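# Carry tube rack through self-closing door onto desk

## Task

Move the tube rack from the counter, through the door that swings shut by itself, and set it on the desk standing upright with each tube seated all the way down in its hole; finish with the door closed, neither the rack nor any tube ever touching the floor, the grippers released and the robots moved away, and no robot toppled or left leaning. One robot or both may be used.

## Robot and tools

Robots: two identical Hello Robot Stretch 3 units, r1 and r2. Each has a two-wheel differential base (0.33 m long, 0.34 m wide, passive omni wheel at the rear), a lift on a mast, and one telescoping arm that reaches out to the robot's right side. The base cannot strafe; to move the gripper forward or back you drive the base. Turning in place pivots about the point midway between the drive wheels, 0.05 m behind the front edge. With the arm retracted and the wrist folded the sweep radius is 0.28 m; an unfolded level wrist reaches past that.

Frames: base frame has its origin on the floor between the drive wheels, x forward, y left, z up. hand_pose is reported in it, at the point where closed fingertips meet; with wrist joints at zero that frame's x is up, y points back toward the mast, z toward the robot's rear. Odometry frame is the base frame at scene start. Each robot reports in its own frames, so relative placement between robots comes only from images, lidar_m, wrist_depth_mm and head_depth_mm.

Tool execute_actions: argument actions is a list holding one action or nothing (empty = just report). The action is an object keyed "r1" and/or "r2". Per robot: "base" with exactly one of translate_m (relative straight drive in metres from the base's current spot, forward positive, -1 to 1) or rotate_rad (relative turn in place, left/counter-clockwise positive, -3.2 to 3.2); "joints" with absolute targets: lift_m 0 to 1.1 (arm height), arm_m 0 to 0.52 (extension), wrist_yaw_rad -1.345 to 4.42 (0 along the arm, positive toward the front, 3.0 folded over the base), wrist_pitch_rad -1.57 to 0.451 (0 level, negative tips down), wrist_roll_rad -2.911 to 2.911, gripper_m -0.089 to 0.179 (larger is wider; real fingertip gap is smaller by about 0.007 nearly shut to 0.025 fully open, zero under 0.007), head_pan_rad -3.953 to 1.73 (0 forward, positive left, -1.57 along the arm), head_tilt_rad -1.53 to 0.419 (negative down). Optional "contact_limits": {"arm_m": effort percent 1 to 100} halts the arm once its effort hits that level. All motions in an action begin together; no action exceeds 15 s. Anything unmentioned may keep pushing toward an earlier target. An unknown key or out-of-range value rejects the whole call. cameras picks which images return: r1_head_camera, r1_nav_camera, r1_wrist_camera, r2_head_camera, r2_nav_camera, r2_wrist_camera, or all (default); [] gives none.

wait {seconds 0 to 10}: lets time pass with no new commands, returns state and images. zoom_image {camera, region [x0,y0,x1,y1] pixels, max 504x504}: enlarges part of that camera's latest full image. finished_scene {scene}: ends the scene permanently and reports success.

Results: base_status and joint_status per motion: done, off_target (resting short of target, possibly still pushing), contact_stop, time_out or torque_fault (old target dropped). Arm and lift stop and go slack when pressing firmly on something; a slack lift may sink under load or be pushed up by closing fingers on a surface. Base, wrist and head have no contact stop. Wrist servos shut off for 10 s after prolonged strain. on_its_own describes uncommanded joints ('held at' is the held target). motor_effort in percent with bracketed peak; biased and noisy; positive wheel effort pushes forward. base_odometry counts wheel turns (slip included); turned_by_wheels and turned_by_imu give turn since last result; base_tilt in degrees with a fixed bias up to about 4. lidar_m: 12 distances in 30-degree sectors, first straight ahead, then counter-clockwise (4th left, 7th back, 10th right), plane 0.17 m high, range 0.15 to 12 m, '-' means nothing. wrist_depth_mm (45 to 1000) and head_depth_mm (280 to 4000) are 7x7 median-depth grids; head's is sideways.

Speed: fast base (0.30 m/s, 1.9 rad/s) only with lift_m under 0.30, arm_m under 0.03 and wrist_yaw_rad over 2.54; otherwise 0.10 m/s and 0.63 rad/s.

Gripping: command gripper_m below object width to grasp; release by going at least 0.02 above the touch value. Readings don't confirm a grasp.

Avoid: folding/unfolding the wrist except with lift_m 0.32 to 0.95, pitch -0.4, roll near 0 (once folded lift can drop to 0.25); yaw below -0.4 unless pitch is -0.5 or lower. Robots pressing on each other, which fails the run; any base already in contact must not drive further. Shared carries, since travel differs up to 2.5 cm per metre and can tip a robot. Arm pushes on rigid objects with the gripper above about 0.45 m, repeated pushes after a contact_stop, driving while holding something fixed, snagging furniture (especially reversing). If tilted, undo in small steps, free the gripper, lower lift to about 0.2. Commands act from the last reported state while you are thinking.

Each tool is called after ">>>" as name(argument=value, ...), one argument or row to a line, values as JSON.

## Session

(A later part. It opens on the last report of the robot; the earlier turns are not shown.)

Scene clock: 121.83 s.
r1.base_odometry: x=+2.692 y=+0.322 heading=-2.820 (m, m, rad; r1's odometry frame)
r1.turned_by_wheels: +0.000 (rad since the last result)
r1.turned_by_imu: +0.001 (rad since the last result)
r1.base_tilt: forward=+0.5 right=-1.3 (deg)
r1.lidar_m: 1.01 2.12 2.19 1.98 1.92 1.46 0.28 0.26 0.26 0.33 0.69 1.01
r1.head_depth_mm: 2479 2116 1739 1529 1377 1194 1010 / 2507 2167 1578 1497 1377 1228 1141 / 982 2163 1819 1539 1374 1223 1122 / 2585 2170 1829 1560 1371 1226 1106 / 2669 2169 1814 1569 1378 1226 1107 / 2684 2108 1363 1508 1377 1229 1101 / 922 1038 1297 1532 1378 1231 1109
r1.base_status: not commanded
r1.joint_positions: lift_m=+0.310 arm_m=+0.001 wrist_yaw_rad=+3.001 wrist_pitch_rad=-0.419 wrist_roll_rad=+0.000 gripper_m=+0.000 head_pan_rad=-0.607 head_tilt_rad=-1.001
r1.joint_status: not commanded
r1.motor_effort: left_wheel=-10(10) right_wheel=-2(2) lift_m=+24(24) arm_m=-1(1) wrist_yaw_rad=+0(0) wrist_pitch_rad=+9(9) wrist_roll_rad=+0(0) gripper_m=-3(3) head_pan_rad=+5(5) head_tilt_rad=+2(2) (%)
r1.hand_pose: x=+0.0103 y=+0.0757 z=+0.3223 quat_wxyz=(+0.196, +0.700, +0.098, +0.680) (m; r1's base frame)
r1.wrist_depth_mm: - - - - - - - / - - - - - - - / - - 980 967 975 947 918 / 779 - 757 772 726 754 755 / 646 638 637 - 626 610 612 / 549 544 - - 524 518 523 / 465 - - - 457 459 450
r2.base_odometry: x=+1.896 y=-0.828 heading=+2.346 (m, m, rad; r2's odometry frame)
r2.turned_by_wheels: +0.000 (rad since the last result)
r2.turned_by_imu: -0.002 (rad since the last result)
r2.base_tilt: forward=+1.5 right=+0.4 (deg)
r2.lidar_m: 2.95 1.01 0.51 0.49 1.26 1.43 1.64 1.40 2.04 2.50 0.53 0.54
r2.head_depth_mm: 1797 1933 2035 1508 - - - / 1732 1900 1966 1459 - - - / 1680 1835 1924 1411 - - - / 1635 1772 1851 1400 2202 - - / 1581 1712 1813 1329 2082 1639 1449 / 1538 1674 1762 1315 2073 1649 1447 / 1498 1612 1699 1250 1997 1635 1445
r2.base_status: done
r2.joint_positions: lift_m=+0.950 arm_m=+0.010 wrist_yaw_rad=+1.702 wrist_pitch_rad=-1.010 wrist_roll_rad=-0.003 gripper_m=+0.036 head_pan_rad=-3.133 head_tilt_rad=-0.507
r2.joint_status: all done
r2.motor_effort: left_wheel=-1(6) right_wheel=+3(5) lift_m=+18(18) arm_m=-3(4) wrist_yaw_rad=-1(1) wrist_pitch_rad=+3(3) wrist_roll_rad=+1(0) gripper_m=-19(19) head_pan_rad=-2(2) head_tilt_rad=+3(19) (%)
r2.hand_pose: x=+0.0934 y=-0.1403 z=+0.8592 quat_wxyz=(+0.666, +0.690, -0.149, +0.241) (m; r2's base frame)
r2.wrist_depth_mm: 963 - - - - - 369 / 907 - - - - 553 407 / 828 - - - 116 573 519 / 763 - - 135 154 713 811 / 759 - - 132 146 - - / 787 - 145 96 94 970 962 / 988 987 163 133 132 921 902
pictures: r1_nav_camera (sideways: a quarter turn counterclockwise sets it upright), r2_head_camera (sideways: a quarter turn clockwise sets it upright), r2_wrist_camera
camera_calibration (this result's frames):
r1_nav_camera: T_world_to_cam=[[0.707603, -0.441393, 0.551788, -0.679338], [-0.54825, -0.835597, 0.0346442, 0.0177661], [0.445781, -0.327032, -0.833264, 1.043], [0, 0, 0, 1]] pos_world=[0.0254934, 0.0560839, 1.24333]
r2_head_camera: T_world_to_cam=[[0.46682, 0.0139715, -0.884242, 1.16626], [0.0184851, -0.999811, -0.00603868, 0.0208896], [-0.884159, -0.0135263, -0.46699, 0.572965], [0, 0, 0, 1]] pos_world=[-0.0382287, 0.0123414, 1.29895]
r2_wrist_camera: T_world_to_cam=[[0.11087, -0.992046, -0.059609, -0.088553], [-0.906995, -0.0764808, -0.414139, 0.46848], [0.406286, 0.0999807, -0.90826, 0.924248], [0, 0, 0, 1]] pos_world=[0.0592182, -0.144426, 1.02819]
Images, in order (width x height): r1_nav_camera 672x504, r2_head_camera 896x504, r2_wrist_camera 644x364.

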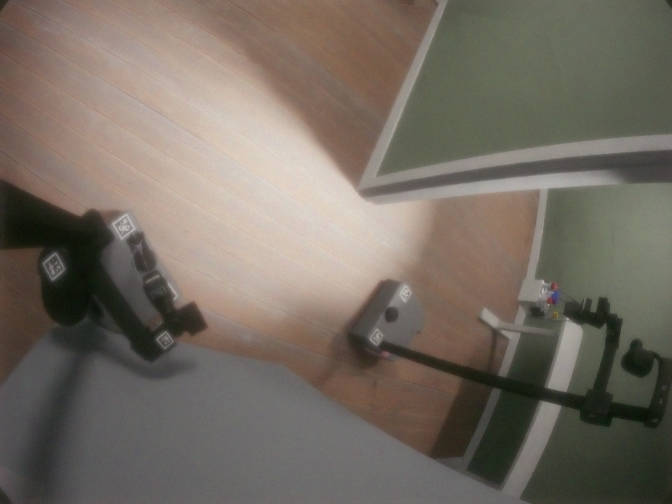

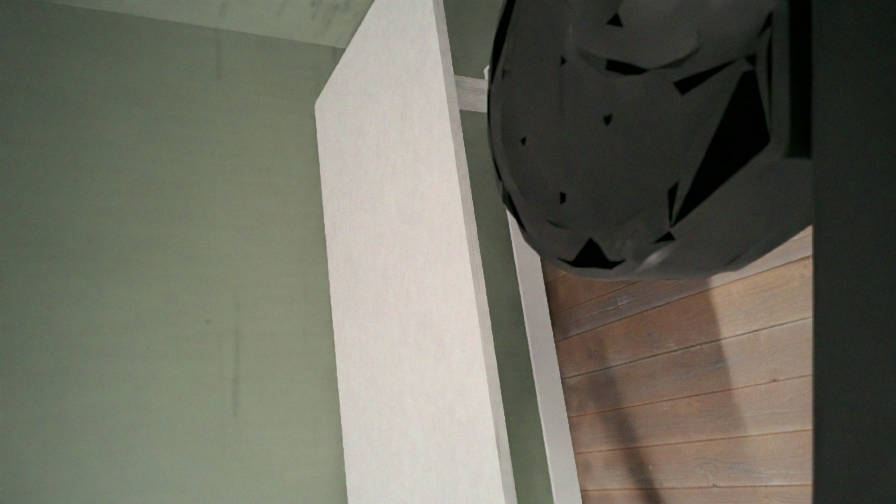

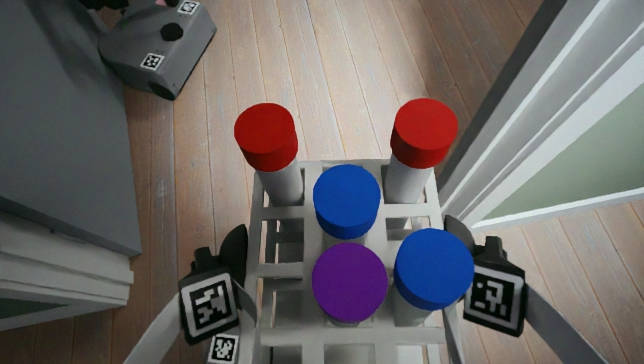

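>>> execute_actions(
  actions=[
    {"r2":{"base":{"translate_m":-0.6},"joints":{"arm_m":0.15}},"r1":{"base":{"translate_m":0.33}}},
  ],
  cameras=[],
)

>>> execute_actions(
  actions=[
    {"r2":{"base":{"rotate_rad":-1.25},"joints":{"head_pan_rad":-1.35,"head_tilt_rad":-0.7}},"r1":{"base":{"rotate_rad":-0.45}}},
  ],
  cameras=[],
)

>>> execute_actions(
  actions=[
    {"r2":{"joints":{"arm_m":0.48,"wrist_yaw_rad":1.3,"lift_m":0.93}},"r1":{"base":{"translate_m":0.3}}},
  ],
  cameras=["r1_nav_camera","r2_wrist_camera","r2_head_camera"],
)

Scene clock: 133.73 s.
r1.base_odometry: x=+2.379 y=+0.218 heading=-2.820 (m, m, rad; r1's odometry frame)
r1.turned_by_wheels: +0.000 (rad since the last result)
r1.turned_by_imu: +0.001 (rad since the last result)
r1.base_tilt: forward=+0.6 right=-1.3 (deg)
r1.lidar_m: 0.80 1.84 1.90 2.14 2.09 0.31 0.27 0.28 0.32 0.58 1.46 0.70
r1.head_depth_mm: 2400 2163 1818 1563 1367 1228 1109 / 2494 2158 1818 1565 1372 1228 1138 / 2582 2151 1809 1567 1373 1227 1124 / 2645 2159 1823 1566 1370 1225 1107 / 2510 847 962 1180 1352 1225 1108 / 622 726 895 1212 1377 1223 1115 / 638 782 994 1355 1375 1230 1107
r1.base_status: done
r1.joint_positions: lift_m=+0.310 arm_m=+0.001 wrist_yaw_rad=+3.001 wrist_pitch_rad=-0.419 wrist_roll_rad=+0.000 gripper_m=+0.000 head_pan_rad=-0.607 head_tilt_rad=-1.001
r1.joint_status: not commanded
r1.on_its_own: left_wheel is at rest, and its effort (-23) is outside its rest range (-18 to +18)
r1.motor_effort: left_wheel=-23(24) right_wheel=-3(4) lift_m=+24(24) arm_m=-1(1) wrist_yaw_rad=+0(0) wrist_pitch_rad=+10(9) wrist_roll_rad=+0(0) gripper_m=-2(3) head_pan_rad=+5(5) head_tilt_rad=+1(2) (%)
r1.hand_pose: x=+0.0103 y=+0.0757 z=+0.3223 quat_wxyz=(+0.196, +0.700, +0.098, +0.680) (m; r1's base frame)
r1.wrist_depth_mm: - - - - - - - / - - - - - - - / - - - 989 953 922 986 / 787 - 813 759 764 755 740 / 649 642 640 - 617 617 614 / 541 537 - - 529 527 525 / 471 - - - 467 456 448
r2.base_odometry: x=+2.317 y=-1.256 heading=+2.346 (m, m, rad; r2's odometry frame)
r2.turned_by_wheels: +0.000 (rad since the last result)
r2.turned_by_imu: -0.001 (rad since the last result)
r2.base_tilt: forward=+1.4 right=+0.4 (deg)
r2.lidar_m: 1.45 0.83 0.90 1.09 1.08 1.04 1.23 1.23 0.93 2.31 1.72 1.03
r2.head_depth_mm: 1206 1319 1445 1313 - - - / 1165 1266 1394 1302 - - - / 1133 1227 1347 1268 - - - / 1099 1188 1295 1262 1001 - - / 1069 1157 1254 1257 925 728 646 / 1040 1120 1218 1251 921 729 641 / 1009 1086 1176 1232 919 728 642
r2.base_status: done
r2.joint_positions: lift_m=+0.950 arm_m=+0.150 wrist_yaw_rad=+1.701 wrist_pitch_rad=-1.010 wrist_roll_rad=-0.003 gripper_m=+0.036 head_pan_rad=-3.133 head_tilt_rad=-0.507
r2.joint_status: all done
r2.motor_effort: left_wheel=-2(6) right_wheel=+3(3) lift_m=+18(18) arm_m=+3(2) wrist_yaw_rad=-1(1) wrist_pitch_rad=+3(3) wrist_roll_rad=+0(0) gripper_m=-20(19) head_pan_rad=-2(2) head_tilt_rad=+2(3) (%)
r2.hand_pose: x=+0.0935 y=-0.2798 z=+0.8592 quat_wxyz=(+0.666, +0.690, -0.149, +0.240) (m; r2's base frame)
r2.wrist_depth_mm: 880 - - - - - - / - - - - - - - / - - - - 117 - - / - - - 136 157 - - / - - - 111 146 - - / - - 145 96 95 982 954 / 1000 978 135 133 132 914 905
pictures: none
No camera images: the call's "cameras" was empty. Leave "cameras" out to get every camera's image.

Scene clock: 136.67 s.
r1.base_odometry: x=+2.379 y=+0.218 heading=+3.013 (m, m, rad; r1's odometry frame)
r1.turned_by_wheels: -0.450 (rad since the last result)
r1.turned_by_imu: -0.447 (rad since the last result)
r1.base_tilt: forward=+0.6 right=-1.3 (deg)
r1.lidar_m: 0.70 0.87 1.84 1.94 2.10 2.07 0.28 0.26 0.26 0.33 0.69 1.46
r1.head_depth_mm: 2461 2153 1784 1561 1380 1189 1012 / 2403 2105 1696 1567 1372 1224 1138 / 2475 2152 1738 1561 1374 1229 1124 / 2484 2175 1825 1562 1371 1228 1105 / 2433 2171 1828 1558 1377 1224 1104 / 2465 2169 1824 1565 1378 1230 1108 / 2460 2170 1810 1562 1310 1223 1105
r1.base_status: done
r1.joint_positions: lift_m=+0.310 arm_m=+0.001 wrist_yaw_rad=+3.001 wrist_pitch_rad=-0.419 wrist_roll_rad=+0.000 gripper_m=+0.000 head_pan_rad=-0.607 head_tilt_rad=-1.001
r1.joint_status: not commanded
r1.motor_effort: left_wheel=-9(13) right_wheel=-9(12) lift_m=+24(24) arm_m=-1(1) wrist_yaw_rad=+0(0) wrist_pitch_rad=+9(10) wrist_roll_rad=+0(0) gripper_m=-2(2) head_pan_rad=+4(5) head_tilt_rad=+2(1) (%)
r1.hand_pose: x=+0.0103 y=+0.0757 z=+0.3223 quat_wxyz=(+0.196, +0.700, +0.098, +0.680) (m; r1's base frame)
r1.wrist_depth_mm: - - - - - - - / - - - - - - - / 981 - - 972 - 930 939 / 784 - 787 773 748 743 761 / 639 621 644 - 618 617 613 / 530 541 - - 524 521 512 / 475 - - - 456 460 456
r2.base_odometry: x=+2.317 y=-1.256 heading=+1.096 (m, m, rad; r2's odometry frame)
r2.turned_by_wheels: -1.250 (rad since the last result)
r2.turned_by_imu: -1.249 (rad since the last result)
r2.base_tilt: forward=+1.5 right=+0.5 (deg)
r2.lidar_m: 2.68 1.11 1.02 0.93 0.83 1.12 1.08 1.13 1.04 1.23 0.93 1.78
r2.head_depth_mm: 1015 1124 1229 - 735 678 1229 / 1034 1149 1227 - - 1352 1230 / 1055 1174 1230 930 - 1366 1179 / 1076 1196 1224 948 - 451 476 / 1100 1227 1218 928 749 438 1177 / 1128 1257 1215 927 746 1383 1199 / 1148 1291 1214 926 768 1390 1208
r2.base_status: done
r2.joint_positions: lift_m=+0.950 arm_m=+0.150 wrist_yaw_rad=+1.701 wrist_pitch_rad=-1.010 wrist_roll_rad=-0.003 gripper_m=+0.036 head_pan_rad=-1.357 head_tilt_rad=-0.691
r2.joint_status: all done
r2.motor_effort: left_wheel=+1(4) right_wheel=-3(8) lift_m=+18(18) arm_m=+3(3) wrist_yaw_rad=-1(1) wrist_pitch_rad=+3(3) wrist_roll_rad=+0(1) gripper_m=-19(20) head_pan_rad=+3(33) head_tilt_rad=-3(15) (%)
r2.hand_pose: x=+0.0935 y=-0.2798 z=+0.8592 quat_wxyz=(+0.666, +0.690, -0.149, +0.240) (m; r2's base frame)
r2.wrist_depth_mm: - - - - - - 390 / - - - - - - 359 / - - - - 116 - 338 / - - - 137 154 - 316 / - - - 145 144 - 298 / - - 145 96 94 300 281 / 984 991 135 133 132 907 268
pictures: none
No camera images: the call's "cameras" was empty. Leave "cameras" out to get every camera's image.

Scene clock: 140.63 s.
r1.base_odometry: x=+2.081 y=+0.256 heading=+3.013 (m, m, rad; r1's odometry frame)
r1.turned_by_wheels: +0.000 (rad since the last result)
r1.turned_by_imu: +0.001 (rad since the last result)
r1.base_tilt: forward=+0.6 right=-1.3 (deg)
r1.lidar_m: 0.40 0.49 1.71 1.76 2.35 0.32 0.27 0.27 0.31 0.54 1.17 2.02
r1.head_depth_mm: 2299 2178 1518 1547 1380 1224 1107 / 2274 2169 1704 1565 1375 1223 1141 / 2282 2178 1814 1564 1374 1224 1122 / 2229 2108 1820 1563 1381 1228 1104 / 2244 2143 1814 1562 1376 1227 1104 / 2289 2151 1814 1565 1374 1166 1107 / 2276 2160 1808 1571 762 1004 1108
r1.base_status: done
r1.joint_positions: lift_m=+0.310 arm_m=+0.001 wrist_yaw_rad=+3.001 wrist_pitch_rad=-0.419 wrist_roll_rad=+0.000 gripper_m=+0.000 head_pan_rad=-0.607 head_tilt_rad=-1.001
r1.joint_status: not commanded
r1.on_its_own: left_wheel is at rest, and its effort (-26) is outside its rest range (-18 to +18)
r1.motor_effort: left_wheel=-26(27) right_wheel=-6(6) lift_m=+24(25) arm_m=-1(1) wrist_yaw_rad=+0(0) wrist_pitch_rad=+10(10) wrist_roll_rad=+0(0) gripper_m=-2(2) head_pan_rad=+5(4) head_tilt_rad=+1(1) (%)
r1.hand_pose: x=+0.0103 y=+0.0757 z=+0.3223 quat_wxyz=(+0.196, +0.700, +0.098, +0.680) (m; r1's base frame)
r1.wrist_depth_mm: - - - - - - 938 / - - - - - - 828 / - - 995 997 959 964 727 / 793 - 784 784 743 752 673 / 638 644 645 - 615 615 578 / 549 537 - - 526 530 498 / 473 - - - 462 458 451
r2.base_odometry: x=+2.317 y=-1.256 heading=+1.096 (m, m, rad; r2's odometry frame)
r2.turned_by_wheels: +0.000 (rad since the last result)
r2.turned_by_imu: +0.000 (rad since the last result)
r2.base_tilt: forward=+1.4 right=+0.4 (deg)
r2.lidar_m: 2.67 1.11 1.03 0.92 0.83 1.12 1.08 1.13 1.05 1.23 0.93 1.78
r2.head_depth_mm: 1013 - 1181 933 753 678 1231 / 1034 1136 1081 933 751 1340 1230 / 1054 1173 1171 739 751 1368 1234 / 1073 1201 1220 819 749 1391 1226 / 1101 1227 1220 926 748 1422 1226 / 1122 1258 1219 926 748 1420 1222 / 1148 1291 1213 924 767 1400 1213
r2.base_status: not commanded
r2.joint_positions: lift_m=+0.930 arm_m=+0.480 wrist_yaw_rad=+1.301 wrist_pitch_rad=-1.010 wrist_roll_rad=-0.003 gripper_m=+0.036 head_pan_rad=-1.357 head_tilt_rad=-0.691
r2.joint_status: all done
r2.motor_effort: left_wheel=+1(2) right_wheel=-3(3) lift_m=+18(15) arm_m=+3(1) wrist_yaw_rad=+0(3) wrist_pitch_rad=+3(3) wrist_roll_rad=+0(0) gripper_m=-20(20) head_pan_rad=+3(4) head_tilt_rad=-3(3) (%)
r2.hand_pose: x=+0.0901 y=-0.6558 z=+0.8392 quat_wxyz=(+0.700, +0.647, -0.284, +0.103) (m; r2's base frame)
r2.wrist_depth_mm: - 406 397 385 378 369 362 / - 373 365 357 349 343 337 / - 345 331 327 117 321 315 / - 321 311 136 157 300 294 / - 302 295 110 146 283 276 / - 282 144 96 94 263 262 / 978 268 214 134 132 249 247
pictures: r1_nav_camera (sideways: a quarter turn counterclockwise sets it upright), r2_head_camera (sideways: a quarter turn clockwise sets it upright), r2_wrist_camera
camera_calibration (this result's frames):
r1_nav_camera: T_world_to_cam=[[0.70765, -0.441141, 0.55193, -0.679523], [-0.54802, -0.835747, 0.0346487, 0.0177588], [0.445989, -0.326988, -0.83317, 1.04287], [0, 0, 0, 1]] pos_world=[0.0254858, 0.0560836, 1.24333]
r2_head_camera: T_world_to_cam=[[-0.141568, 0.604712, -0.783761, 1.03896], [0.974831, 0.222908, -0.00409508, 0.0125243], [0.17223, -0.764614, -0.621049, 0.766958], [0, 0, 0, 1]] pos_world=[0.00278068, -0.0446358, 1.29066]
r2_wrist_camera: T_world_to_cam=[[-0.285569, -0.956502, -0.0596154, -0.541652], [-0.864775, 0.283996, -0.414138, 0.650367], [0.413054, -0.0667112, -0.90826, 0.849031], [0, 0, 0, 1]] pos_world=[0.0570459, -0.646152, 1.00819]
Images, in order (width x height): r1_nav_camera 672x504, r2_head_camera 896x504, r2_wrist_camera 644x364.

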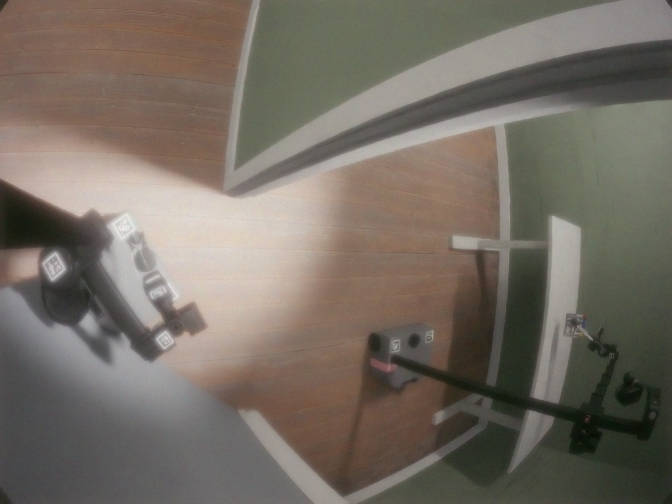

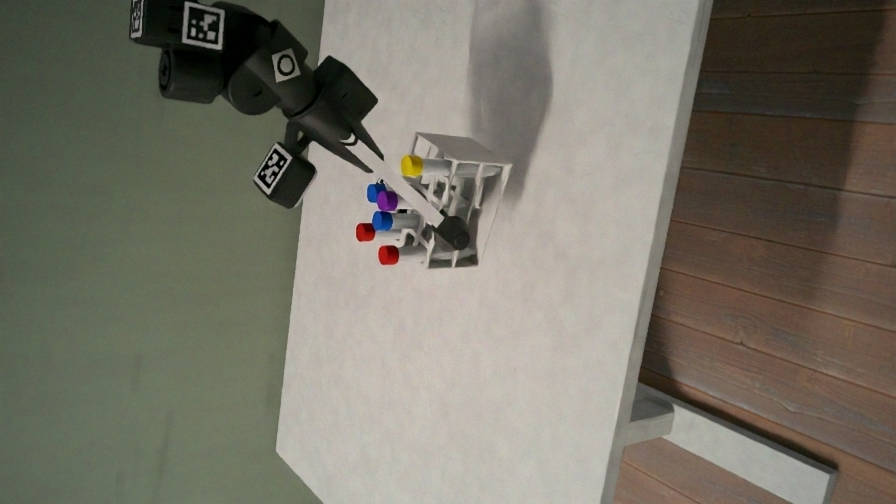

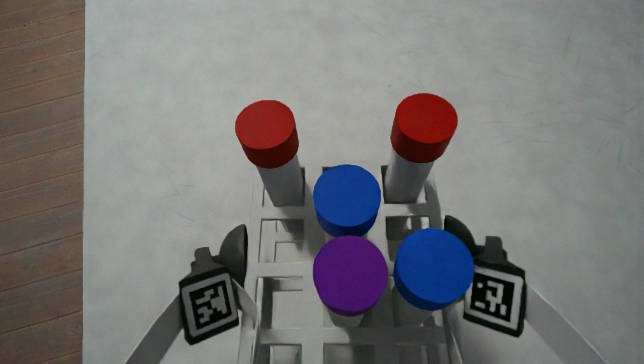

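>>> execute_actions(
  actions=[
    {"r2":{"joints":{"lift_m":0.869}},"r1":{"base":{"rotate_rad":-0.56}}},
  ],
  cameras=[],
)

>>> execute_actions(
  actions=[
    {"r2":{"joints":{"gripper_m":0.16}},"r1":{"base":{"translate_m":0.15}}},
  ],
  cameras=["r2_wrist_camera"],
)

>>> execute_actions(
  actions=[
    {"r2":{"joints":{"lift_m":0.985}},"r1":{"base":{"translate_m":0.2}}},
  ],
  cameras=["r2_head_camera"],
)

>>> execute_actions(
  actions=[
    {"r2":{"base":{"translate_m":-0.25},"joints":{"arm_m":0.02,"head_pan_rad":-1.1}},"r1":{"base":{"translate_m":0.52},"joints":{"head_pan_rad":-3.0,"head_tilt_rad":-0.8}}},
  ],
  cameras=["r2_head_camera","r1_nav_camera"],
)

Scene clock: 148.87 s.
r1.base_odometry: x=+2.081 y=+0.256 heading=+2.453 (m, m, rad; r1's odometry frame)
r1.turned_by_wheels: -0.560 (rad since the last result)
r1.turned_by_imu: -0.555 (rad since the last result)
r1.base_tilt: forward=+0.6 right=-1.3 (deg)
r1.lidar_m: 2.01 0.40 0.47 1.54 1.75 2.36 0.29 0.25 0.25 0.29 0.50 1.17
r1.head_depth_mm: 1776 1969 1816 1110 1076 963 875 / 2001 2095 1819 1572 1372 1222 1133 / 2289 2172 1817 1570 1372 1223 1121 / 2496 2184 1777 1570 1372 1225 1109 / 2370 2058 1590 1561 1375 1227 1105 / 2361 2179 1695 1563 1378 1226 1108 / 2263 2166 1819 1563 1374 1224 1108
r1.base_status: done
r1.joint_positions: lift_m=+0.310 arm_m=+0.001 wrist_yaw_rad=+3.001 wrist_pitch_rad=-0.419 wrist_roll_rad=+0.000 gripper_m=+0.000 head_pan_rad=-0.607 head_tilt_rad=-1.001
r1.joint_status: not commanded
r1.motor_effort: left_wheel=-13(14) right_wheel=-10(16) lift_m=+24(24) arm_m=-1(1) wrist_yaw_rad=+0(0) wrist_pitch_rad=+10(9) wrist_roll_rad=+0(0) gripper_m=-3(2) head_pan_rad=+5(5) head_tilt_rad=+1(2) (%)
r1.hand_pose: x=+0.0103 y=+0.0756 z=+0.3223 quat_wxyz=(+0.196, +0.700, +0.098, +0.680) (m; r1's base frame)
r1.wrist_depth_mm: - - - - 757 451 329 / - - - - 786 463 349 / - - - 995 792 483 387 / 799 - 761 780 713 458 435 / 633 631 647 - 619 500 577 / 543 529 - - 534 519 524 / 478 - - - 457 457 458
r2.base_odometry: x=+2.317 y=-1.256 heading=+1.096 (m, m, rad; r2's odometry frame)
r2.turned_by_wheels: +0.000 (rad since the last result)
r2.turned_by_imu: +0.000 (rad since the last result)
r2.base_tilt: forward=+1.4 right=+0.5 (deg)
r2.lidar_m: 2.67 1.10 1.03 0.92 0.83 1.12 1.08 1.13 1.04 1.23 0.93 1.77
r2.head_depth_mm: 1014 1102 1131 935 752 676 1233 / 1033 1143 1235 902 752 1336 1228 / 1056 1172 1253 791 751 1364 1231 / 1077 1197 1225 837 749 1391 1230 / 1101 1231 1219 927 748 1422 1226 / 1124 1260 1214 925 748 1424 1227 / 1149 1286 1213 925 765 1400 1212
r2.base_status: not commanded
r2.joint_positions: lift_m=+0.869 arm_m=+0.480 wrist_yaw_rad=+1.301 wrist_pitch_rad=-1.010 wrist_roll_rad=-0.003 gripper_m=+0.036 head_pan_rad=-1.357 head_tilt_rad=-0.691
r2.joint_status: all done
r2.motor_effort: left_wheel=+2(3) right_wheel=-3(3) lift_m=+17(23) arm_m=+3(3) wrist_yaw_rad=+0(1) wrist_pitch_rad=+3(3) wrist_roll_rad=+0(1) gripper_m=-20(20) head_pan_rad=+4(3) head_tilt_rad=-2(3) (%)
r2.hand_pose: x=+0.0901 y=-0.6558 z=+0.7783 quat_wxyz=(+0.700, +0.647, -0.284, +0.103) (m; r2's base frame)
r2.wrist_depth_mm: 334 317 308 303 297 291 285 / 305 292 287 280 274 269 264 / 278 271 260 256 115 250 246 / 260 252 245 136 153 235 231 / 242 236 231 131 147 222 218 / 225 223 145 96 94 207 206 / 212 209 186 133 132 196 194
pictures: none
No camera images: the call's "cameras" was empty. Leave "cameras" out to get every camera's image.

Scene clock: 151.37 s.
r1.base_odometry: x=+1.965 y=+0.352 heading=+2.453 (m, m, rad; r1's odometry frame)
r1.turned_by_wheels: +0.000 (rad since the last result)
r1.turned_by_imu: +0.000 (rad since the last result)
r1.base_tilt: forward=+0.6 right=-1.3 (deg)
r1.lidar_m: 1.86 0.31 0.29 0.81 1.75 2.45 0.28 0.26 0.26 0.34 0.70 1.04
r1.head_depth_mm: 1796 1977 1817 1562 1340 1206 1041 / 2014 2109 1818 1565 1373 1226 1138 / 2321 2164 1818 1562 1370 1220 1120 / 2388 2162 1662 1546 1374 1226 1105 / 2216 2061 1571 1529 1375 1228 1109 / 2227 2167 1820 1565 1370 1222 1106 / 2119 2162 1828 1566 1376 1223 1109
r1.base_status: done
r1.joint_positions: lift_m=+0.310 arm_m=+0.001 wrist_yaw_rad=+3.001 wrist_pitch_rad=-0.419 wrist_roll_rad=+0.000 gripper_m=+0.000 head_pan_rad=-0.607 head_tilt_rad=-1.001
r1.joint_status: not commanded
r1.on_its_own: left_wheel is at rest, and its effort (-27) is outside its rest range (-18 to +18)
r1.motor_effort: left_wheel=-27(26) right_wheel=-4(5) lift_m=+25(24) arm_m=-1(1) wrist_yaw_rad=-1(0) wrist_pitch_rad=+9(10) wrist_roll_rad=+0(0) gripper_m=-3(3) head_pan_rad=+5(4) head_tilt_rad=+1(1) (%)
r1.hand_pose: x=+0.0103 y=+0.0756 z=+0.3223 quat_wxyz=(+0.196, +0.700, +0.098, +0.680) (m; r1's base frame)
r1.wrist_depth_mm: - - - - 386 288 - / - - - - 377 317 - / - - - 919 394 354 955 / 752 - 790 762 402 398 741 / 647 642 635 - 456 491 621 / 539 545 - - 491 513 522 / 464 - - - 462 455 456
r2.base_odometry: x=+2.317 y=-1.256 heading=+1.096 (m, m, rad; r2's odometry frame)
r2.turned_by_wheels: +0.000 (rad since the last result)
r2.turned_by_imu: +0.000 (rad since the last result)
r2.base_tilt: forward=+1.4 right=+0.4 (deg)
r2.lidar_m: 2.68 1.11 1.02 0.92 0.83 1.12 1.08 1.13 1.04 1.23 0.93 1.78
r2.head_depth_mm: 1016 1099 1132 937 754 679 1229 / 1034 1144 1232 902 755 1332 1224 / 1054 1171 1262 800 751 1363 1230 / 1076 1204 1226 834 749 1398 1229 / 1099 1229 1221 926 749 1427 1220 / 1122 1257 1219 926 747 1412 1226 / 1152 1289 1214 925 767 1399 1213
r2.base_status: not commanded
r2.joint_positions: lift_m=+0.869 arm_m=+0.480 wrist_yaw_rad=+1.301 wrist_pitch_rad=-1.008 wrist_roll_rad=-0.003 gripper_m=+0.160 head_pan_rad=-1.357 head_tilt_rad=-0.691
r2.joint_status: all done
r2.motor_effort: left_wheel=+1(1) right_wheel=-1(3) lift_m=+17(17) arm_m=+3(3) wrist_yaw_rad=+0(0) wrist_pitch_rad=+3(3) wrist_roll_rad=+0(0) gripper_m=+1(93) head_pan_rad=+3(3) head_tilt_rad=-3(3) (%)
r2.hand_pose: x=+0.0906 y=-0.6559 z=+0.7785 quat_wxyz=(+0.700, +0.646, -0.284, +0.104) (m; r2's base frame)
r2.wrist_depth_mm: 336 317 310 303 297 291 285 / 307 291 286 279 275 269 263 / 279 270 260 257 116 252 247 / 260 252 246 133 153 235 231 / 243 238 230 146 148 222 219 / 225 - 217 98 96 207 - / 214 206 204 135 133 197 192
pictures: r2_wrist_camera
camera_calibration (this result's frames):
r2_wrist_camera: T_world_to_cam=[[-0.285462, -0.956532, -0.0596528, -0.545266], [-0.864017, 0.283787, -0.415861, 0.626739], [0.414713, -0.0671713, -0.90747, 0.792606], [0, 0, 0, 1]] pos_world=[0.057157, -0.646184, 0.947375]
Images, in order (width x height): r2_wrist_camera 644x364.

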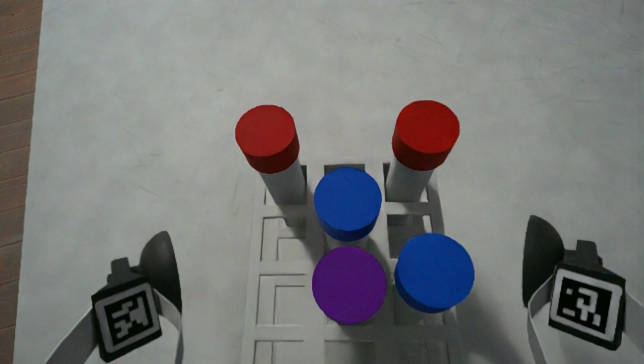

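Scene clock: 154.33 s.
r1.base_odometry: x=+1.811 y=+0.479 heading=+2.452 (m, m, rad; r1's odometry frame)
r1.turned_by_wheels: +0.000 (rad since the last result)
r1.turned_by_imu: +0.000 (rad since the last result)
r1.base_tilt: forward=+0.6 right=-1.3 (deg)
r1.lidar_m: 1.67 2.23 0.24 0.22 1.93 0.33 0.27 0.27 0.30 0.47 1.60 0.87
r1.head_depth_mm: 1813 1988 1815 1570 1378 1225 1109 / 2035 2117 1817 1564 1380 1225 1138 / 2264 2113 1813 1502 1382 1220 1124 / 2143 2060 1523 1413 1378 1226 1105 / 2158 2175 1824 1506 1370 1227 1110 / 2041 2174 1825 1570 1375 1225 1109 / 1295 2095 1823 1570 1376 1228 1106
r1.base_status: translate_m off_target (by the wheels' count: +0.2001 of +0.2000)
r1.joint_positions: lift_m=+0.310 arm_m=+0.001 wrist_yaw_rad=+3.001 wrist_pitch_rad=-0.419 wrist_roll_rad=+0.000 gripper_m=+0.000 head_pan_rad=-0.607 head_tilt_rad=-1.001
r1.joint_status: not commanded
r1.on_its_own: left_wheel is at rest, and its effort (-34) is outside its rest range (-18 to +18)
r1.motor_effort: left_wheel=-34(34) right_wheel=-6(6) lift_m=+24(25) arm_m=-1(1) wrist_yaw_rad=+0(1) wrist_pitch_rad=+9(10) wrist_roll_rad=+0(0) gripper_m=-3(2) head_pan_rad=+5(4) head_tilt_rad=+1(0) (%)
r1.hand_pose: x=+0.0103 y=+0.0756 z=+0.3223 quat_wxyz=(+0.196, +0.700, +0.098, +0.680) (m; r1's base frame)
r1.wrist_depth_mm: - - 254 254 - - - / - - 280 277 - - - / - - 315 305 956 946 935 / 767 - 351 341 742 740 746 / 647 653 603 - 625 618 605 / 552 533 - - 536 519 520 / 471 - - - 466 458 452
r2.base_odometry: x=+2.317 y=-1.256 heading=+1.096 (m, m, rad; r2's odometry frame)
r2.turned_by_wheels: +0.000 (rad since the last result)
r2.turned_by_imu: +0.000 (rad since the last result)
r2.base_tilt: forward=+1.4 right=+0.3 (deg)
r2.lidar_m: 2.67 1.11 0.93 0.91 0.83 1.12 1.08 1.13 1.05 1.23 0.93 1.77
r2.head_depth_mm: 996 - 1185 934 754 677 1231 / 1032 1134 1133 935 752 1338 1228 / 1058 1152 1244 811 750 1363 1230 / 1076 1200 1226 836 750 1388 1223 / 1100 1233 1217 925 747 1425 1223 / 1123 1255 1217 924 747 1415 1225 / 1145 1292 1213 925 767 1392 1212
r2.base_status: not commanded
r2.joint_positions: lift_m=+0.985 arm_m=+0.480 wrist_yaw_rad=+1.301 wrist_pitch_rad=-1.008 wrist_roll_rad=-0.003 gripper_m=+0.160 head_pan_rad=-1.357 head_tilt_rad=-0.691
r2.joint_status: all done
r2.motor_effort: left_wheel=+1(1) right_wheel=-1(2) lift_m=+37(40) arm_m=+3(3) wrist_yaw_rad=+0(0) wrist_pitch_rad=+2(2) wrist_roll_rad=+0(1) gripper_m=+0(1) head_pan_rad=+3(3) head_tilt_rad=-2(2) (%)
r2.hand_pose: x=+0.0906 y=-0.6559 z=+0.8936 quat_wxyz=(+0.700, +0.646, -0.284, +0.104) (m; r2's base frame)
r2.wrist_depth_mm: - 494 471 460 452 444 433 / - 454 439 427 418 410 401 / - 418 405 396 392 383 376 / - 389 378 373 367 356 349 / - 366 353 280 336 337 332 / - - 332 251 317 318 - / - 316 315 267 301 301 293
pictures: r2_head_camera (sideways: a quarter turn clockwise sets it upright)
camera_calibration (this result's frames):
r2_head_camera: T_world_to_cam=[[-0.141568, 0.604712, -0.783761, 1.03896], [0.974831, 0.222908, -0.00409508, 0.0125243], [0.17223, -0.764614, -0.621049, 0.766958], [0, 0, 0, 1]] pos_world=[0.00278068, -0.0446358, 1.29066]
Images, in order (width x height): r2_head_camera 896x504.

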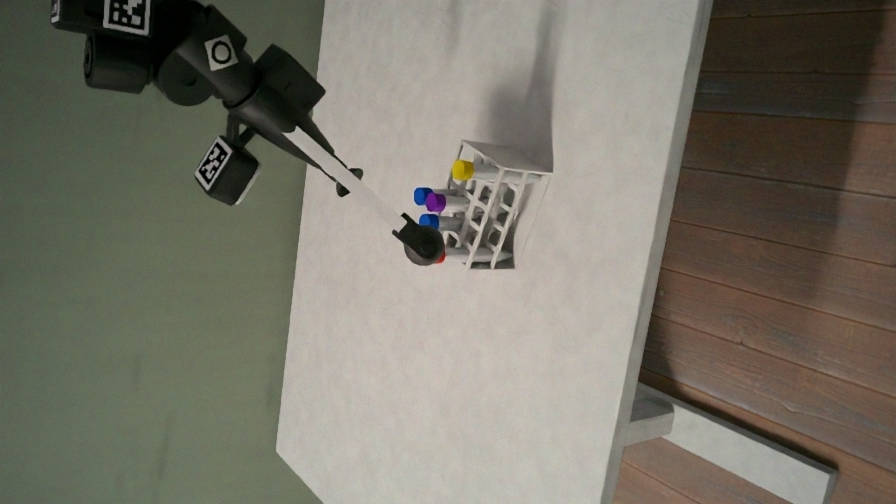

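Scene clock: 160.77 s.
r1.base_odometry: x=+1.410 y=+0.809 heading=+2.452 (m, m, rad; r1's odometry frame)
r1.turned_by_wheels: +0.000 (rad since the last result)
r1.turned_by_imu: +0.002 (rad since the last result)
r1.base_tilt: forward=+0.6 right=-1.4 (deg)
r1.lidar_m: 1.15 1.68 2.28 1.41 0.59 0.48 0.52 0.55 0.79 0.79 0.76 1.63
r1.head_depth_mm: 413 463 528 615 737 857 1021 / 420 473 541 632 761 955 1140 / 430 484 555 652 790 1000 1173 / 438 495 570 672 819 1051 1160 / 447 507 585 695 854 1106 1159 / 457 519 602 718 889 1166 1160 / 466 532 620 743 929 1231 1159
r1.base_status: done
r1.joint_positions: lift_m=+0.310 arm_m=+0.001 wrist_yaw_rad=+3.001 wrist_pitch_rad=-0.419 wrist_roll_rad=+0.000 gripper_m=+0.000 head_pan_rad=-2.993 head_tilt_rad=-0.804
r1.joint_status: all done
r1.motor_effort: left_wheel=+1(25) right_wheel=-2(4) lift_m=+24(25) arm_m=-1(1) wrist_yaw_rad=+0(0) wrist_pitch_rad=+10(10) wrist_roll_rad=+0(0) gripper_m=-2(3) head_pan_rad=-4(55) head_tilt_rad=+3(26) (%)
r1.hand_pose: x=+0.0103 y=+0.0756 z=+0.3223 quat_wxyz=(+0.196, +0.700, +0.098, +0.680) (m; r1's base frame)
r1.wrist_depth_mm: - - - - - - - / 639 - - - - - - / 656 - - 962 953 983 970 / 666 - 799 765 760 756 750 / 604 633 629 - 625 614 607 / 537 534 - - 527 522 521 / 469 - - - 454 454 455
r2.base_odometry: x=+2.202 y=-1.479 heading=+1.096 (m, m, rad; r2's odometry frame)
r2.turned_by_wheels: +0.000 (rad since the last result)
r2.turned_by_imu: +0.000 (rad since the last result)
r2.base_tilt: forward=+1.4 right=+0.4 (deg)
r2.lidar_m: 2.89 0.76 0.91 0.79 0.83 0.86 0.83 0.87 0.90 1.22 1.08 1.77
r2.head_depth_mm: 1029 1135 1194 937 755 662 - / 1074 1186 1229 932 756 - - / 1124 1247 1226 932 773 - 1253 / 1178 1307 1225 838 751 1381 1225 / 1238 1384 1219 896 792 1427 1225 / 1302 1461 1215 926 1489 1427 1221 / 1371 1555 1213 925 1606 1392 1224
r2.base_status: done
r2.joint_positions: lift_m=+0.985 arm_m=+0.020 wrist_yaw_rad=+1.301 wrist_pitch_rad=-1.008 wrist_roll_rad=-0.003 gripper_m=+0.160 head_pan_rad=-1.107 head_tilt_rad=-0.691
r2.joint_status: all done
r2.motor_effort: left_wheel=+1(1) right_wheel=-2(10) lift_m=+37(38) arm_m=-4(3) wrist_yaw_rad=+0(0) wrist_pitch_rad=+2(3) wrist_roll_rad=+1(1) gripper_m=+0(0) head_pan_rad=+3(17) head_tilt_rad=-3(3) (%)
r2.hand_pose: x=+0.0906 y=-0.1965 z=+0.8936 quat_wxyz=(+0.700, +0.646, -0.284, +0.104) (m; r2's base frame)
r2.wrist_depth_mm: - - - - - 444 433 / - - - - - 421 407 / 932 - - - - - 376 / - - - - - - 355 / - - - - - - 336 / - - - - - - - / - 996 986 990 983 955 939
pictures: r1_nav_camera (sideways: a quarter turn counterclockwise sets it upright), r2_head_camera (sideways: a quarter turn clockwise sets it upright)
camera_calibration (this result's frames):
r1_nav_camera: T_world_to_cam=[[-0.69441, -0.145731, 0.704668, -0.86998], [-0.166995, 0.985179, 0.0391784, 0.00952796], [-0.699933, -0.0904705, -0.708455, 0.887697], [0, 0, 0, 1]] pos_world=[0.018797, -0.0558594, 1.24157]
r2_head_camera: T_world_to_cam=[[-0.28689, 0.550842, -0.783752, 1.03983], [0.889287, 0.457332, -0.00409492, 0.013046], [0.356179, -0.698155, -0.62106, 0.765851], [0, 0, 0, 1]] pos_world=[0.0139356, -0.0440677, 1.29066]
Images, in order (width x height): r1_nav_camera 672x504, r2_head_camera 896x504.

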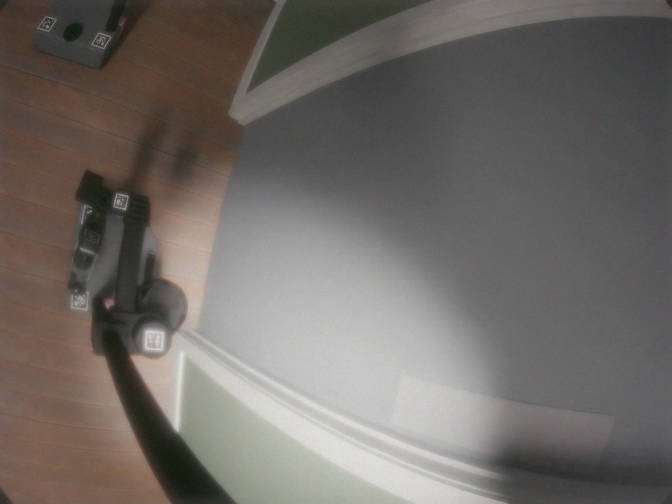

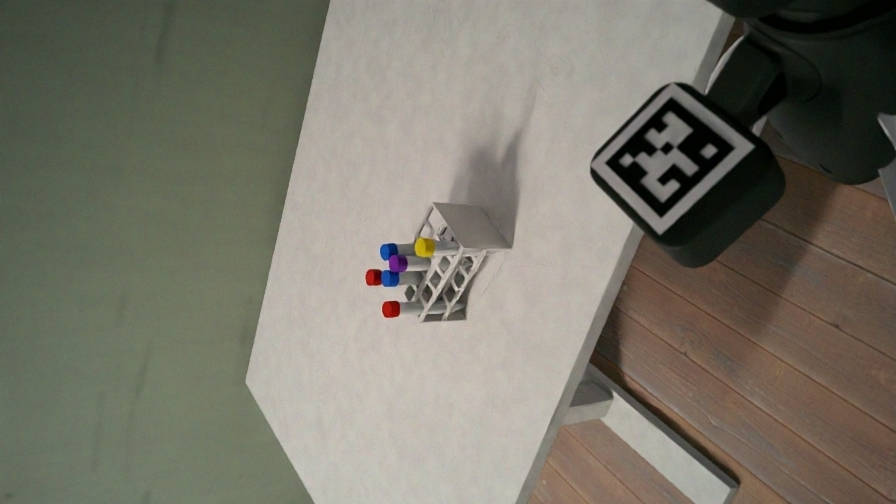

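>>> finished_scene(
  scene=2,
)

The scene is finished: the task was done.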